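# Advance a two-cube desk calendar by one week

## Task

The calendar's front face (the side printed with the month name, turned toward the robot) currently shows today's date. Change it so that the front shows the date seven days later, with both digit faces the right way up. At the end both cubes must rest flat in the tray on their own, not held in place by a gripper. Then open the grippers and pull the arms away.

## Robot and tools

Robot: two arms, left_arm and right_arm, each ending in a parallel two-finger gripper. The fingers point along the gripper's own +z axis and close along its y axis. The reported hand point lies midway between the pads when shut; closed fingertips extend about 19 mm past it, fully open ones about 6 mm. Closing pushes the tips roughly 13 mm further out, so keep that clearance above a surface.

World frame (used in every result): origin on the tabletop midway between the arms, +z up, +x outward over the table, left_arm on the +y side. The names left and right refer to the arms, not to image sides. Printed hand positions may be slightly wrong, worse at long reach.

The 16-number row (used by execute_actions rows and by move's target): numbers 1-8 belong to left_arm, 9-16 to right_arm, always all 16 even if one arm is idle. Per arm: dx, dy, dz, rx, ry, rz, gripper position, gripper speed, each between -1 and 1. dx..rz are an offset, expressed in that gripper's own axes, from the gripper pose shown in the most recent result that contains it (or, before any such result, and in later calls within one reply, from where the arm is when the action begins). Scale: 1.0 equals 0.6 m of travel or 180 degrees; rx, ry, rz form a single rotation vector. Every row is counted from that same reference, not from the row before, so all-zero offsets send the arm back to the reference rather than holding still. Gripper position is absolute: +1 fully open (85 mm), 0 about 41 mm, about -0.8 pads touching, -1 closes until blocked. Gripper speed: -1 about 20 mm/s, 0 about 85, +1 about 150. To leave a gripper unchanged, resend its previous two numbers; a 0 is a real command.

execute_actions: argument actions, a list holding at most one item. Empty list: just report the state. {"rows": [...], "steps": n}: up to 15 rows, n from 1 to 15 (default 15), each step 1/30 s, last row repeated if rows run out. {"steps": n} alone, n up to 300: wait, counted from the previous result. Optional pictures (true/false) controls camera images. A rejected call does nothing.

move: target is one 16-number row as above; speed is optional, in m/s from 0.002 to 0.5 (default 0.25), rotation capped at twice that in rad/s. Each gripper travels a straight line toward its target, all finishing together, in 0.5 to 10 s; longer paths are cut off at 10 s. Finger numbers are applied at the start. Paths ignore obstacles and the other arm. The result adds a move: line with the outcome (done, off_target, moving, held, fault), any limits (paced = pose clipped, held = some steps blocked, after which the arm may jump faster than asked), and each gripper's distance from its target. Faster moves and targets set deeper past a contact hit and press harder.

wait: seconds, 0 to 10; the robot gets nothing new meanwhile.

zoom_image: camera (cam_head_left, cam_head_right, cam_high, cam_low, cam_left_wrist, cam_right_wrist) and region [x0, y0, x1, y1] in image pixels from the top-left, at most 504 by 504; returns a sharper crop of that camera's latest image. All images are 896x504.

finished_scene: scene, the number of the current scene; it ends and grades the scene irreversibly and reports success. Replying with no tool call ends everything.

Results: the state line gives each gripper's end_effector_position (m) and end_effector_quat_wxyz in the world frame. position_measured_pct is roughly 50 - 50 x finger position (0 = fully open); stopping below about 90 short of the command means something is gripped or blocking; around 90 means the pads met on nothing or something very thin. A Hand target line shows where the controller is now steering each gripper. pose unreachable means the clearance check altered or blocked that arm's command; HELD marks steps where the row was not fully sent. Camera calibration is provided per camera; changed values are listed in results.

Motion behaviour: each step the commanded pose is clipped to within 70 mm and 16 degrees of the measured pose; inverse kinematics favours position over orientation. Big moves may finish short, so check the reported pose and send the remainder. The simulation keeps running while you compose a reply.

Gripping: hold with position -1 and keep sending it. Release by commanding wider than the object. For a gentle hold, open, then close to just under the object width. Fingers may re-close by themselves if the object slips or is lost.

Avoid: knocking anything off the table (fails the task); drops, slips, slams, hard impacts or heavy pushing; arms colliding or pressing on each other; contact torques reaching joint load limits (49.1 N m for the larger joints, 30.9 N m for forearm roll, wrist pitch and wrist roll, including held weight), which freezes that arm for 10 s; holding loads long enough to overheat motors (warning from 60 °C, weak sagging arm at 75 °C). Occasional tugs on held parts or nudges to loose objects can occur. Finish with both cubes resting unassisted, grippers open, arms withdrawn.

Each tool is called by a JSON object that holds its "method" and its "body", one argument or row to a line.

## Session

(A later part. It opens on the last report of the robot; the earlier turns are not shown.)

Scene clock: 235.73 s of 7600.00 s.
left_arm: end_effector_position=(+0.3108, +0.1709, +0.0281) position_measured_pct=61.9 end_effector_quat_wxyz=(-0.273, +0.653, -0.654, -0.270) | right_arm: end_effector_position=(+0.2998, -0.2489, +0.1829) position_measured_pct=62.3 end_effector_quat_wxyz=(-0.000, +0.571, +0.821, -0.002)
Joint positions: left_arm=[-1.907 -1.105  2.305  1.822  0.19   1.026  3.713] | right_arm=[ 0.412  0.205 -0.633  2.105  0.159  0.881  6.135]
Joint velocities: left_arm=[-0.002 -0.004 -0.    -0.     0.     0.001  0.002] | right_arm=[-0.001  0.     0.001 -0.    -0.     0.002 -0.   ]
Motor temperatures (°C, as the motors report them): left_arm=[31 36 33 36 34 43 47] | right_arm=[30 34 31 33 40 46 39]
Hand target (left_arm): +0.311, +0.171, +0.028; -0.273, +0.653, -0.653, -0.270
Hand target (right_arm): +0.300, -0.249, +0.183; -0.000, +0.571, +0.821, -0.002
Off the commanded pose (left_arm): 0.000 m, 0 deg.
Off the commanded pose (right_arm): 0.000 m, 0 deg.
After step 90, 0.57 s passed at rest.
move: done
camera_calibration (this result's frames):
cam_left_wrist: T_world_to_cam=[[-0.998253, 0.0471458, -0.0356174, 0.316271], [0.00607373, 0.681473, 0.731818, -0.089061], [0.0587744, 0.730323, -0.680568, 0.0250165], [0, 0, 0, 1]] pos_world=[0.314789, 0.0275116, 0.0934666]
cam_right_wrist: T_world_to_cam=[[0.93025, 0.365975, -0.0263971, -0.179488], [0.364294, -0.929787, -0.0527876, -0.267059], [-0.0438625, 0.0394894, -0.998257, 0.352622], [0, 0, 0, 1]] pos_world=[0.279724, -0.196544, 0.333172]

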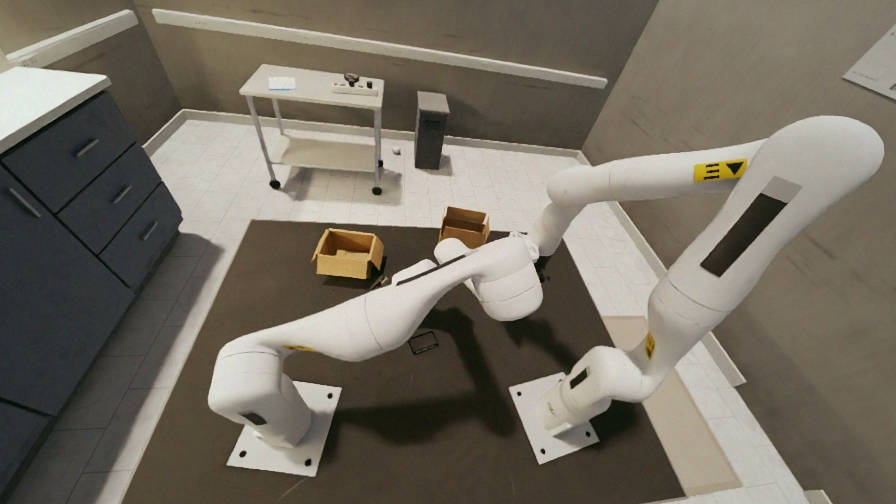

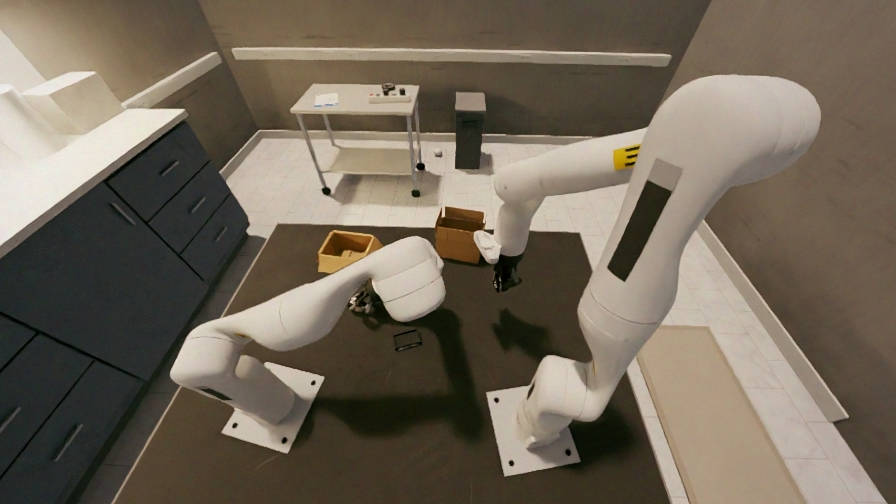

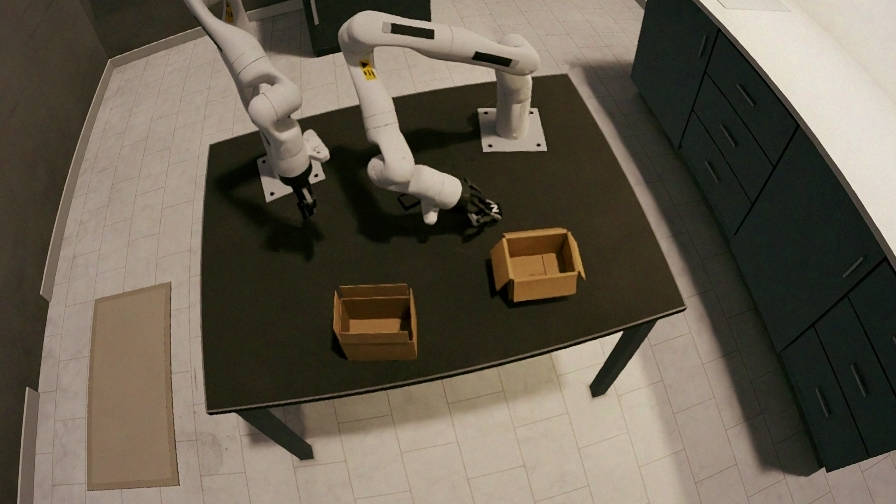

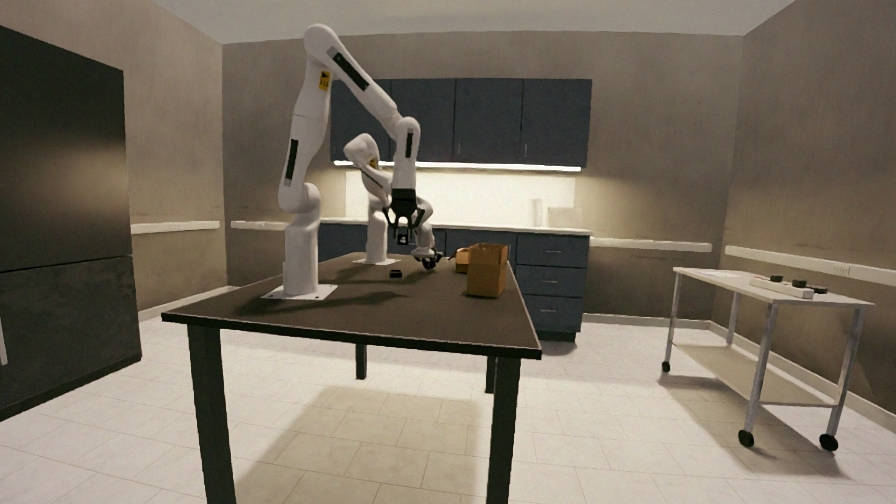

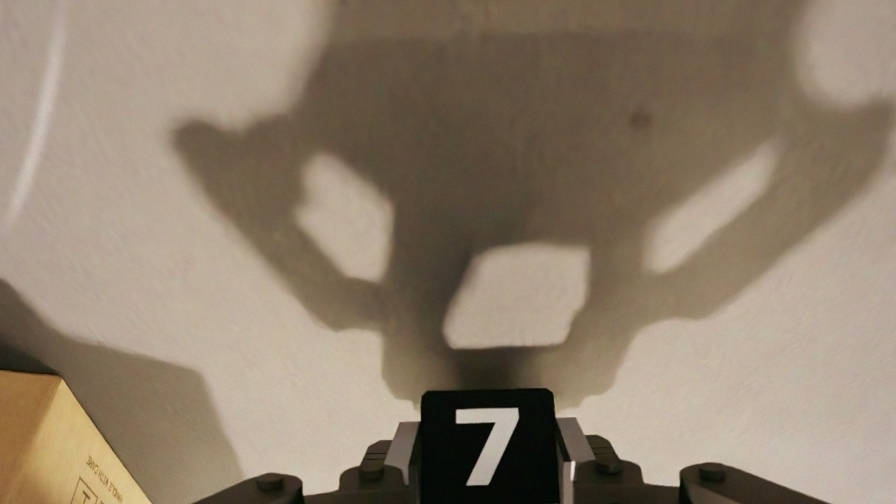

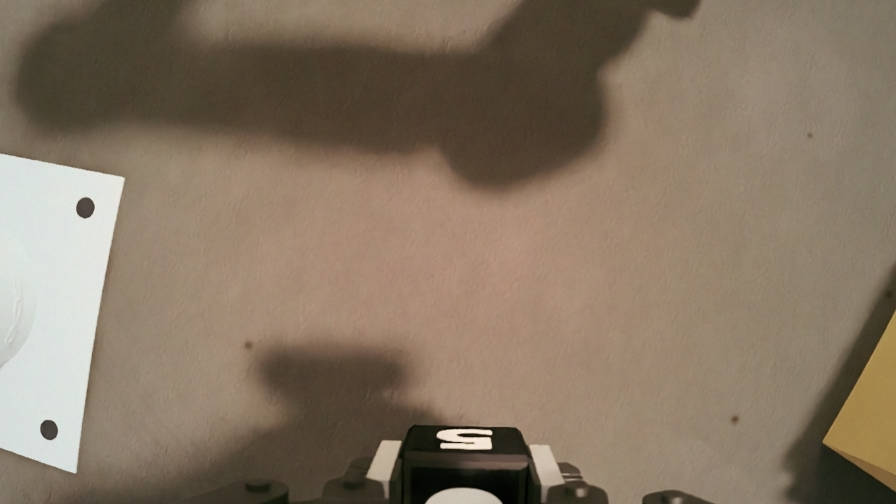

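{"method": "move", "body": {
  "target": [0.006,0,0.006,0,0,0,-1,0,0,0,0,0,0,0,-1,0],
  "speed": 0.02
}}

{"method": "zoom_image", "body": {
  "camera": "cam_low",
  "region": [410,245,455,280]
}}

Scene clock: 238.27 s of 7600.00 s.
left_arm: end_effector_position=(+0.3108, +0.1708, +0.0231) position_measured_pct=61.9 end_effector_quat_wxyz=(-0.273, +0.653, -0.654, -0.270) | right_arm: end_effector_position=(+0.2998, -0.2489, +0.1829) position_measured_pct=62.3 end_effector_quat_wxyz=(-0.000, +0.571, +0.821, -0.002)
Joint positions: left_arm=[-1.91  -1.115  2.31   1.82   0.196  1.019  3.715] | right_arm=[ 0.412  0.205 -0.633  2.105  0.159  0.881  6.135]
Joint velocities: left_arm=[-0.001 -0.002 -0.    -0.    -0.    -0.     0.   ] | right_arm=[ 0.001  0.    -0.     0.    -0.    -0.001  0.   ]
Motor temperatures (°C, as the motors report them): left_arm=[31 36 33 36 34 43 47] | right_arm=[30 34 31 33 40 46 39]
Hand target (left_arm): +0.311, +0.171, +0.023; -0.273, +0.653, -0.654, -0.270
Hand target (right_arm): +0.300, -0.249, +0.183; -0.000, +0.571, +0.821, -0.002
Off the commanded pose (left_arm): 0.000 m, 0 deg.
Off the commanded pose (right_arm): 0.000 m, 0 deg.
move: done
camera_calibration (this result's frames):
cam_left_wrist: T_world_to_cam=[[-0.99825, 0.0471945, -0.035642, 0.316094], [0.00609384, 0.681534, 0.731761, -0.0853412], [0.0588263, 0.730263, -0.680629, 0.0215814], [0, 0, 0, 1]] pos_world=[0.314791, 0.027485, 0.0884045]
cam_right_wrist: T_world_to_cam=[[0.93025, 0.365975, -0.0263949, -0.17949], [0.364294, -0.929787, -0.0527881, -0.267058], [-0.0438608, 0.0394907, -0.998257, 0.352622], [0, 0, 0, 1]] pos_world=[0.279725, -0.196544, 0.333172]

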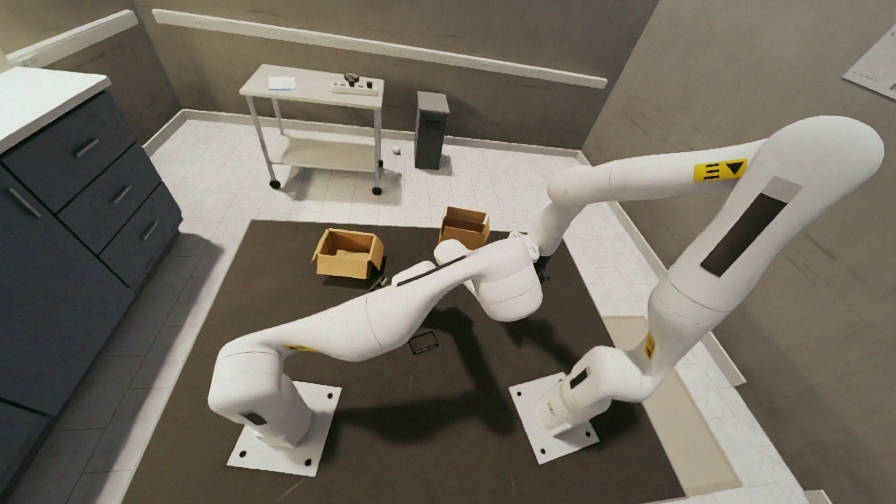

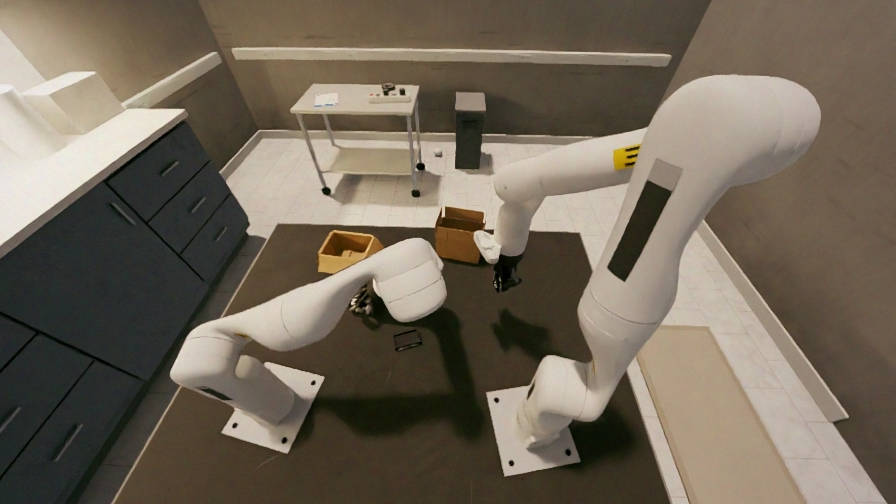

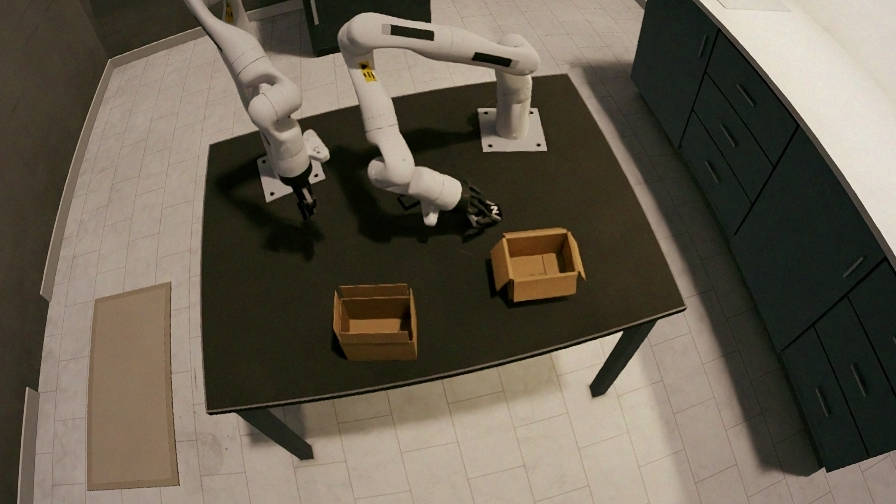

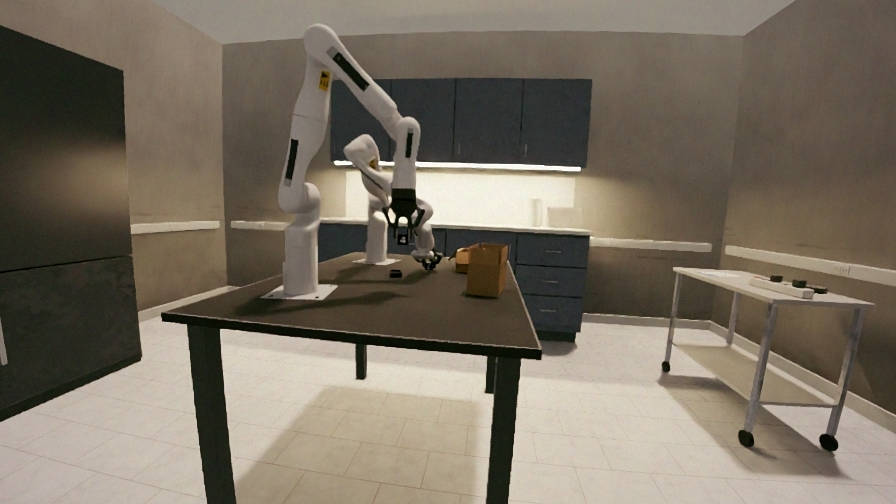

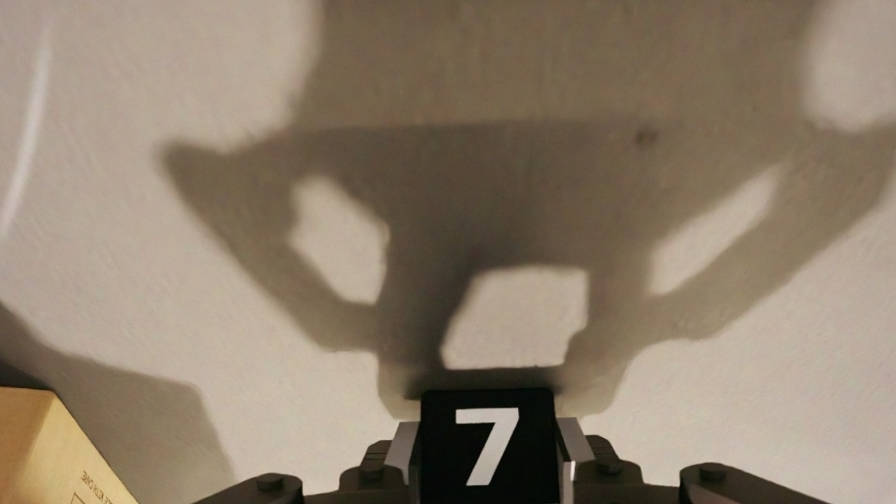

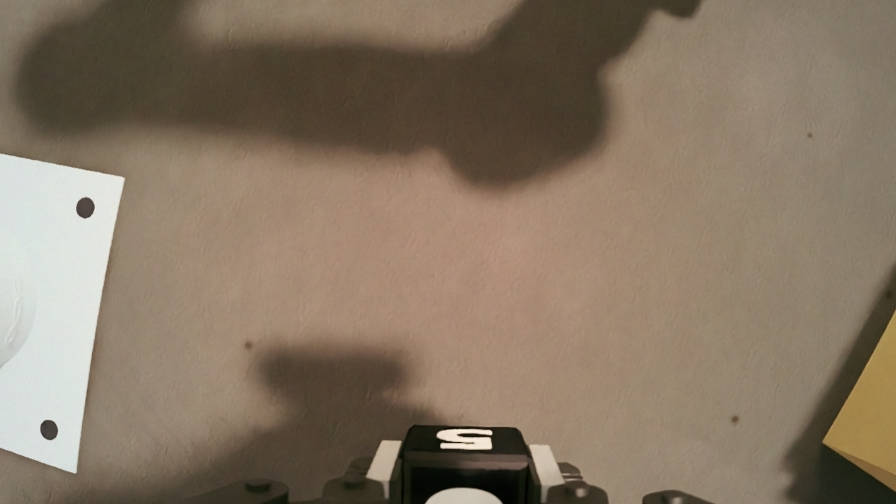

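Region (410, 245, 455, 280) of cam_low's 896x504 image, scaled by 11.200, with more detail than that image has.

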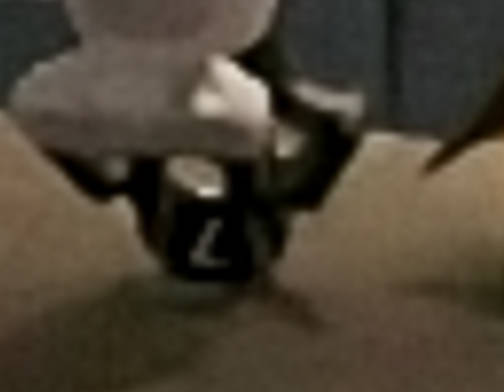

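{"method": "execute_actions", "body": {
  "actions": [
    {"rows":[[0.002,0,0.002,0,0,0,0.3,-0.3,0,0,0,0,0,0,-1,0]],"steps":15}
  ],
  "pictures": false
}}

{"method": "move", "body": {
  "target": [-0.09,0,-0.09,0,0,0,0.3,0,0,0,0,0,0,0,-1,0],
  "speed": 0.15
}}

{"method": "move", "body": {
  "target": [0,0,0,0,0.25,0,0.3,0,0,0,0,0,0,0,-1,0],
  "speed": 0.4
}}

Scene clock: 242.07 s of 7600.00 s.
left_arm: end_effector_position=(+0.3108, +0.1708, +0.0214) position_measured_pct=35.7 end_effector_quat_wxyz=(-0.273, +0.653, -0.654, -0.270) | right_arm: end_effector_position=(+0.2999, -0.2489, +0.1829) position_measured_pct=62.3 end_effector_quat_wxyz=(-0.000, +0.571, +0.821, -0.002)
Joint positions: left_arm=[-1.911 -1.118  2.312  1.82   0.198  1.016  3.716] | right_arm=[ 0.412  0.205 -0.633  2.105  0.159  0.881  6.135]
Joint velocities: left_arm=[-0.001 -0.     0.001 -0.001  0.    -0.     0.001] | right_arm=[-0.001  0.    -0.     0.    -0.    -0.001  0.   ]
Motor temperatures (°C, as the motors report them): left_arm=[31 36 33 36 34 43 47] | right_arm=[30 34 31 33 40 46 39]
Hand target (left_arm): +0.311, +0.171, +0.021; -0.273, +0.653, -0.654, -0.270
Hand target (right_arm): +0.300, -0.249, +0.183; -0.000, +0.571, +0.821, -0.002
Off the commanded pose (left_arm): 0.000 m, 0 deg.
Off the commanded pose (right_arm): 0.000 m, 0 deg.
Steps of this call (steps 1 to 90: nothing new was sent; then 0.30 s passed at rest; steps 91 to 105: all 15 steps of this action). Readings (end_effector_position | what the end effector reports):
91: left_arm (+0.3109, +0.1710, +0.0227) | right_arm (+0.2999, -0.2489, +0.1829) | left_arm position_measured_pct=61.9 | right_arm position_measured_pct=62.3
92: left_arm (+0.3109, +0.1712, +0.0220) | right_arm (+0.2999, -0.2489, +0.1829) | left_arm position_measured_pct=61.5 | right_arm position_measured_pct=62.3
94: left_arm (+0.3109, +0.1709, +0.0217) | right_arm (+0.2999, -0.2489, +0.1829) | left_arm position_measured_pct=57.9 | right_arm position_measured_pct=62.3
98: left_arm (+0.3108, +0.1708, +0.0214) | right_arm (+0.2999, -0.2489, +0.1829) | left_arm position_measured_pct=49.2 | right_arm position_measured_pct=62.3
105: the state above

Scene clock: 243.17 s of 7600.00 s.
left_arm: end_effector_position=(+0.3107, +0.1710, +0.0976) position_measured_pct=34.9 end_effector_quat_wxyz=(-0.273, +0.653, -0.653, -0.270) | right_arm: end_effector_position=(+0.2999, -0.2489, +0.1829) position_measured_pct=62.3 end_effector_quat_wxyz=(-0.000, +0.571, +0.821, -0.002)
Joint positions: left_arm=[-1.865 -0.97   2.223  1.825  0.108  1.143  3.689] | right_arm=[ 0.412  0.205 -0.633  2.105  0.159  0.881  6.135]
Joint velocities: left_arm=[ 0.004  0.006 -0.001  0.003  0.001  0.001 -0.001] | right_arm=[-0.001 -0.    -0.    -0.    -0.    -0.001 -0.   ]
Motor temperatures (°C, as the motors report them): left_arm=[31 36 33 36 34 43 47] | right_arm=[30 34 31 33 40 46 39]
Hand target (left_arm): +0.311, +0.171, +0.098; -0.272, +0.653, -0.654, -0.270
Hand target (right_arm): +0.300, -0.249, +0.183; -0.000, +0.571, +0.821, -0.002
Off the commanded pose (left_arm): 0.000 m, 0 deg.
Off the commanded pose (right_arm): 0.000 m, 0 deg.
move: done
camera_calibration (this result's frames):
cam_left_wrist: T_world_to_cam=[[-0.998278, 0.0467487, -0.0354214, 0.318659], [0.00591991, 0.681145, 0.732125, -0.139915], [0.058353, 0.730655, -0.680249, 0.0722443], [0, 0, 0, 1]] pos_world=[0.314723, 0.0276196, 0.162866]
cam_right_wrist: T_world_to_cam=[[0.930251, 0.365974, -0.0263908, -0.179493], [0.364294, -0.929787, -0.0527894, -0.267058], [-0.0438573, 0.0394934, -0.998257, 0.352622], [0, 0, 0, 1]] pos_world=[0.279727, -0.196543, 0.333173]

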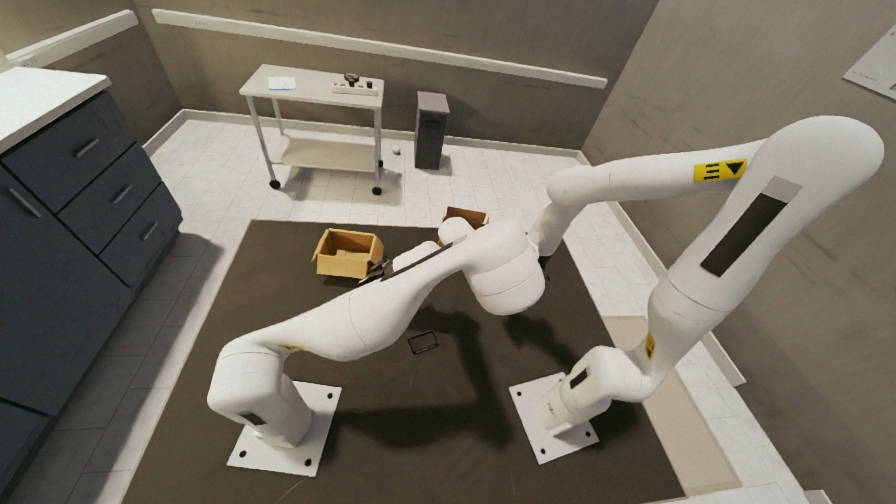

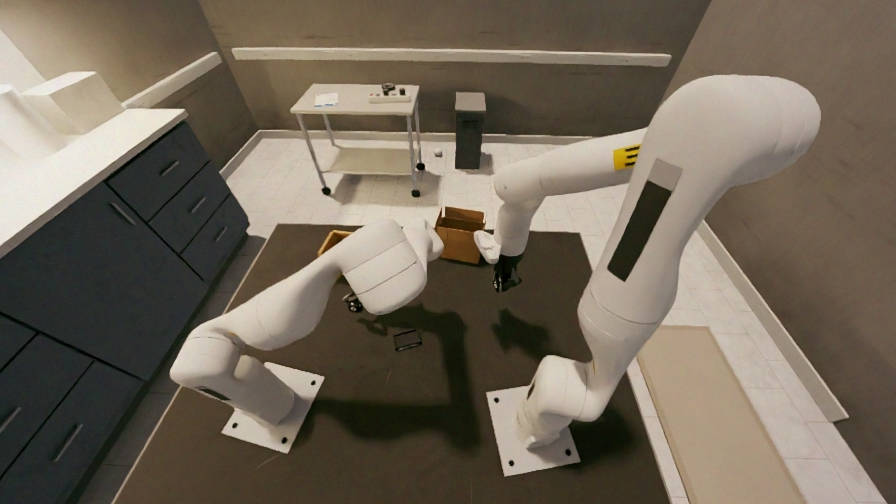

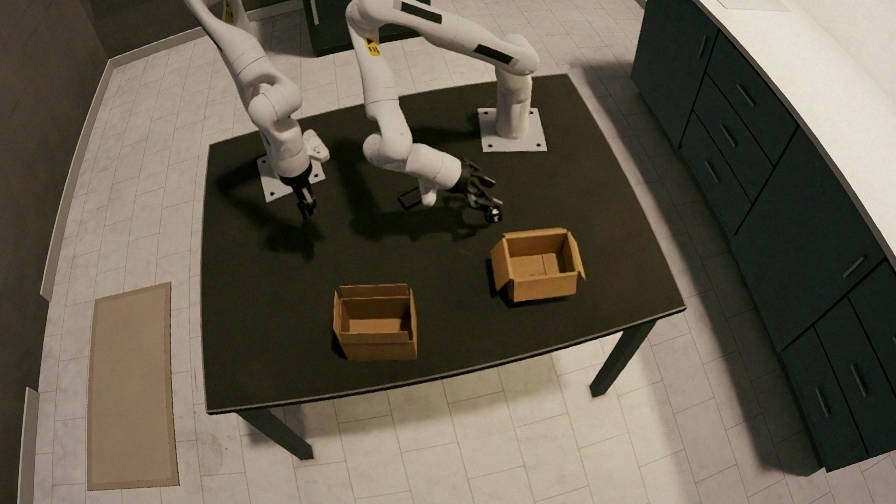

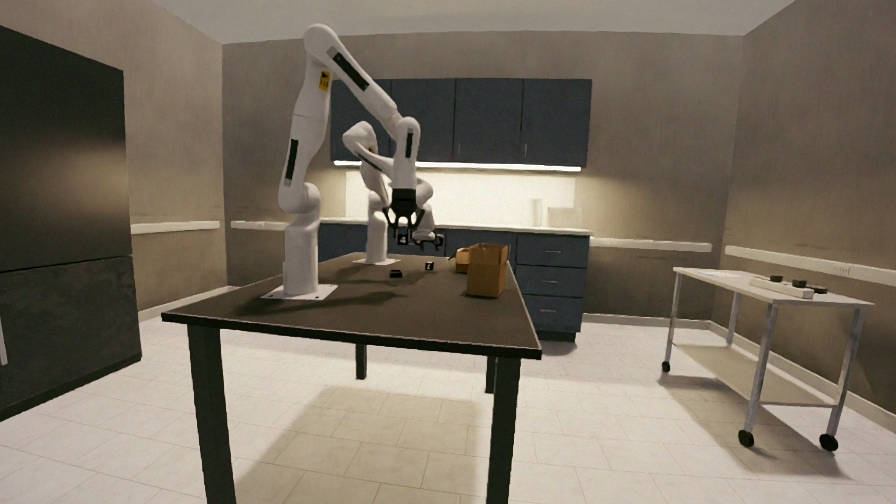

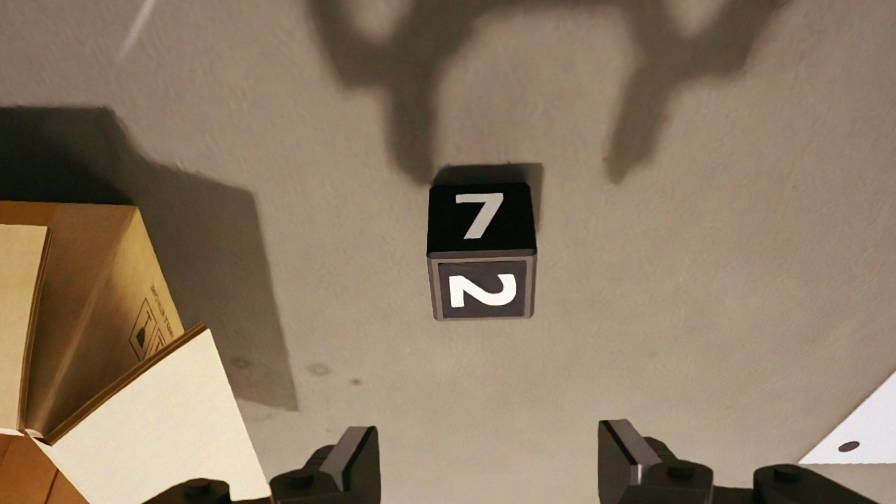

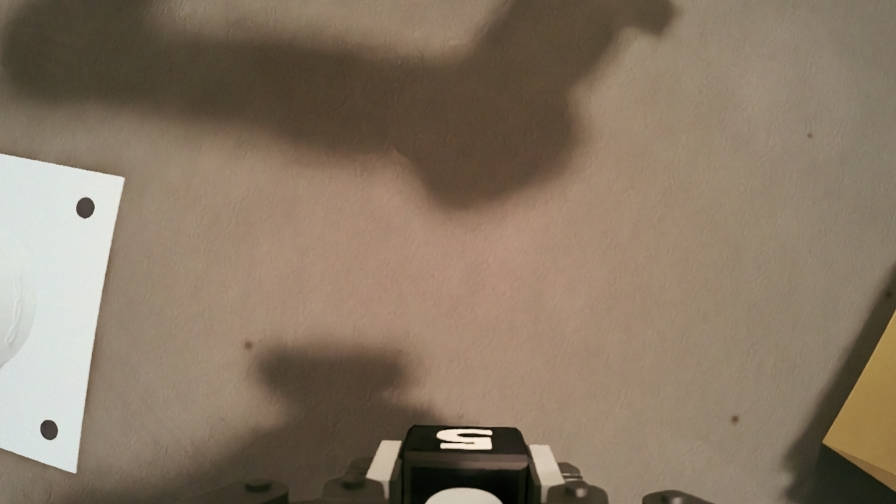

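Scene clock: 244.80 s of 7600.00 s.
left_arm: end_effector_position=(+0.3106, +0.1707, +0.0973) position_measured_pct=34.9 end_effector_quat_wxyz=(-0.000, +0.706, -0.708, -0.001) | right_arm: end_effector_position=(+0.2999, -0.2489, +0.1829) position_measured_pct=62.3 end_effector_quat_wxyz=(-0.000, +0.571, +0.821, -0.002)
Joint positions: left_arm=[-2.344 -0.433  2.454  2.226  0.47   0.626  3.092] | right_arm=[ 0.412  0.205 -0.633  2.105  0.159  0.881  6.135]
Joint velocities: left_arm=[-0.005  0.001 -0.004  0.     0.002  0.001 -0.005] | right_arm=[ 0.001  0.    -0.    -0.    -0.     0.    -0.   ]
Motor temperatures (°C, as the motors report them): left_arm=[31 36 33 36 34 43 47] | right_arm=[30 34 31 33 40 46 39]
Hand target (left_arm): +0.311, +0.171, +0.097; -0.000, +0.706, -0.708, -0.000
Hand target (right_arm): +0.300, -0.249, +0.183; -0.000, +0.571, +0.821, -0.002
Off the commanded pose (left_arm): 0.000 m, 0 deg.
Off the commanded pose (right_arm): 0.000 m, 0 deg.
move: done
camera_calibration (this result's frames):
cam_left_wrist: T_world_to_cam=[[-0.998467, 0.0114565, -0.0541494, 0.326493], [0.00955592, 0.999334, 0.035228, -0.12714], [0.0545169, 0.0346565, -0.997911, 0.223155], [0, 0, 0, 1]] pos_world=[0.315042, 0.115581, 0.244847]
cam_right_wrist: T_world_to_cam=[[0.930251, 0.365974, -0.0263889, -0.179495], [0.364294, -0.929787, -0.0527899, -0.267058], [-0.0438558, 0.0394945, -0.998257, 0.352622], [0, 0, 0, 1]] pos_world=[0.279727, -0.196543, 0.333173]

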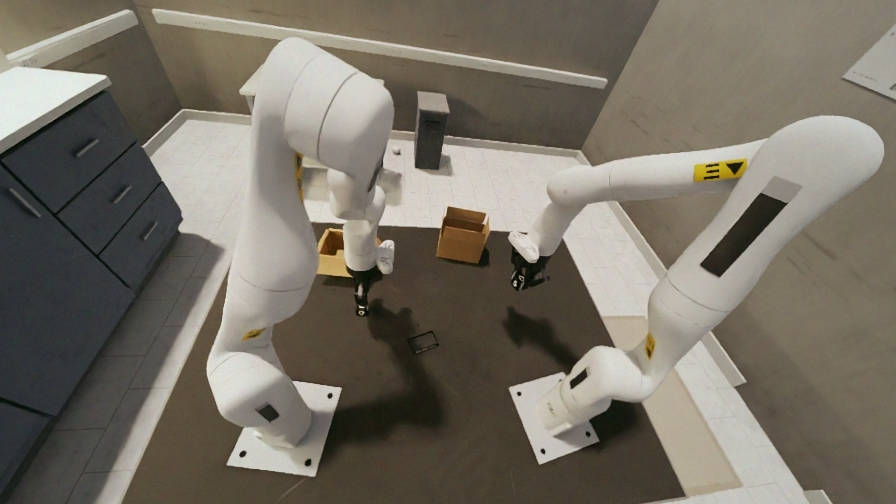

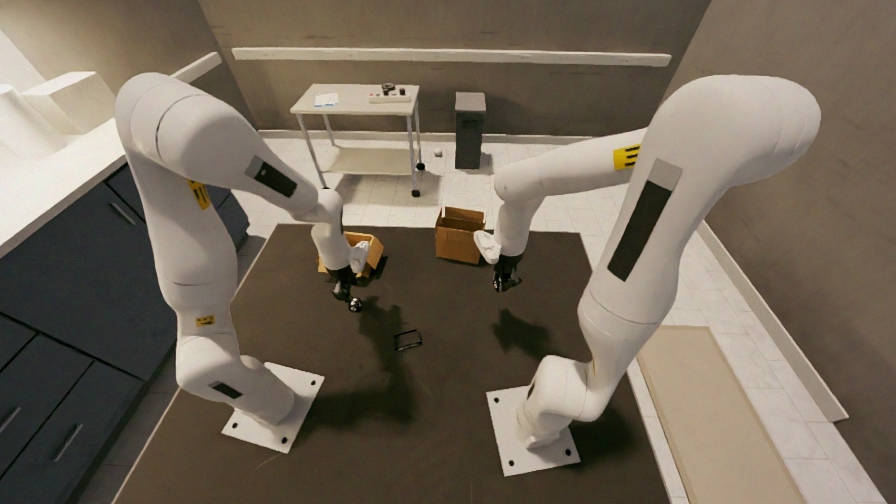

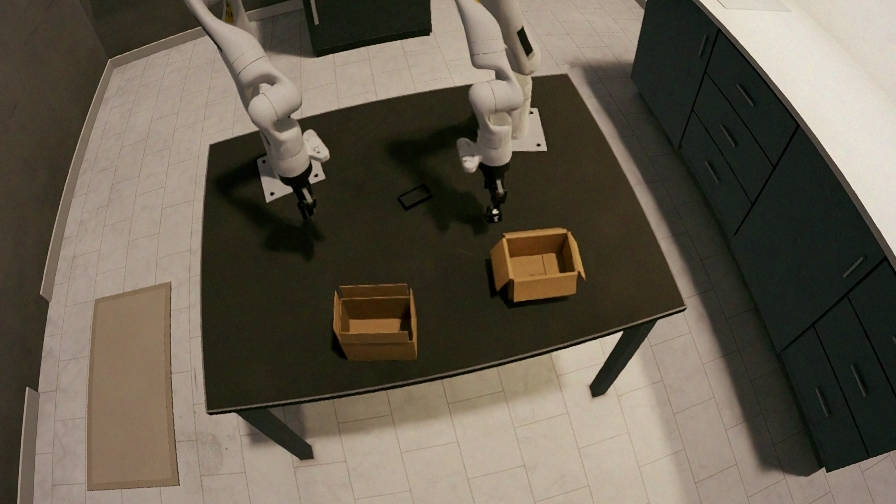

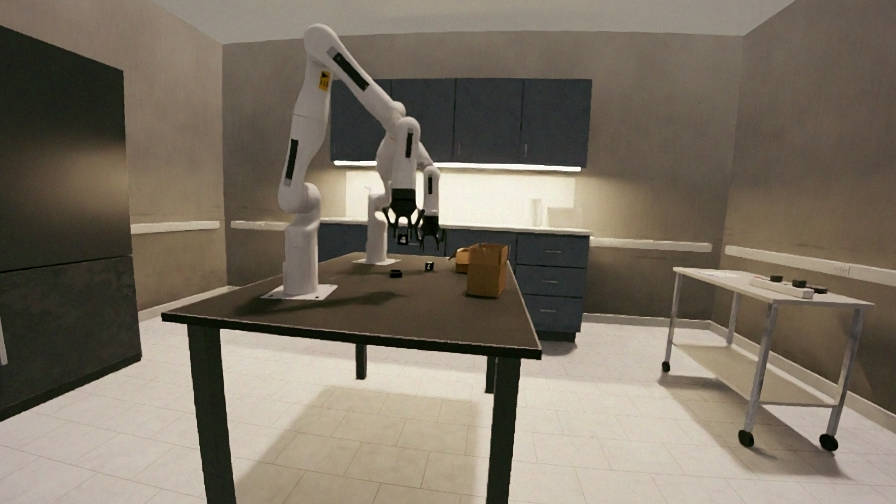

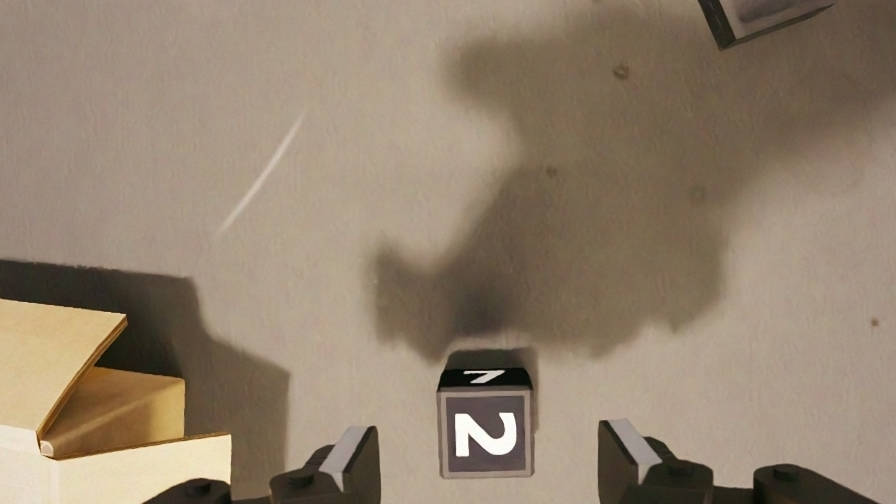

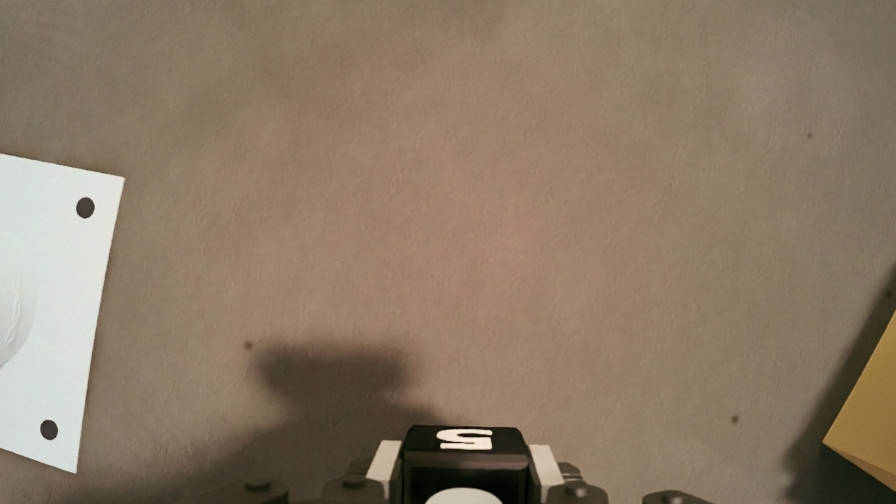

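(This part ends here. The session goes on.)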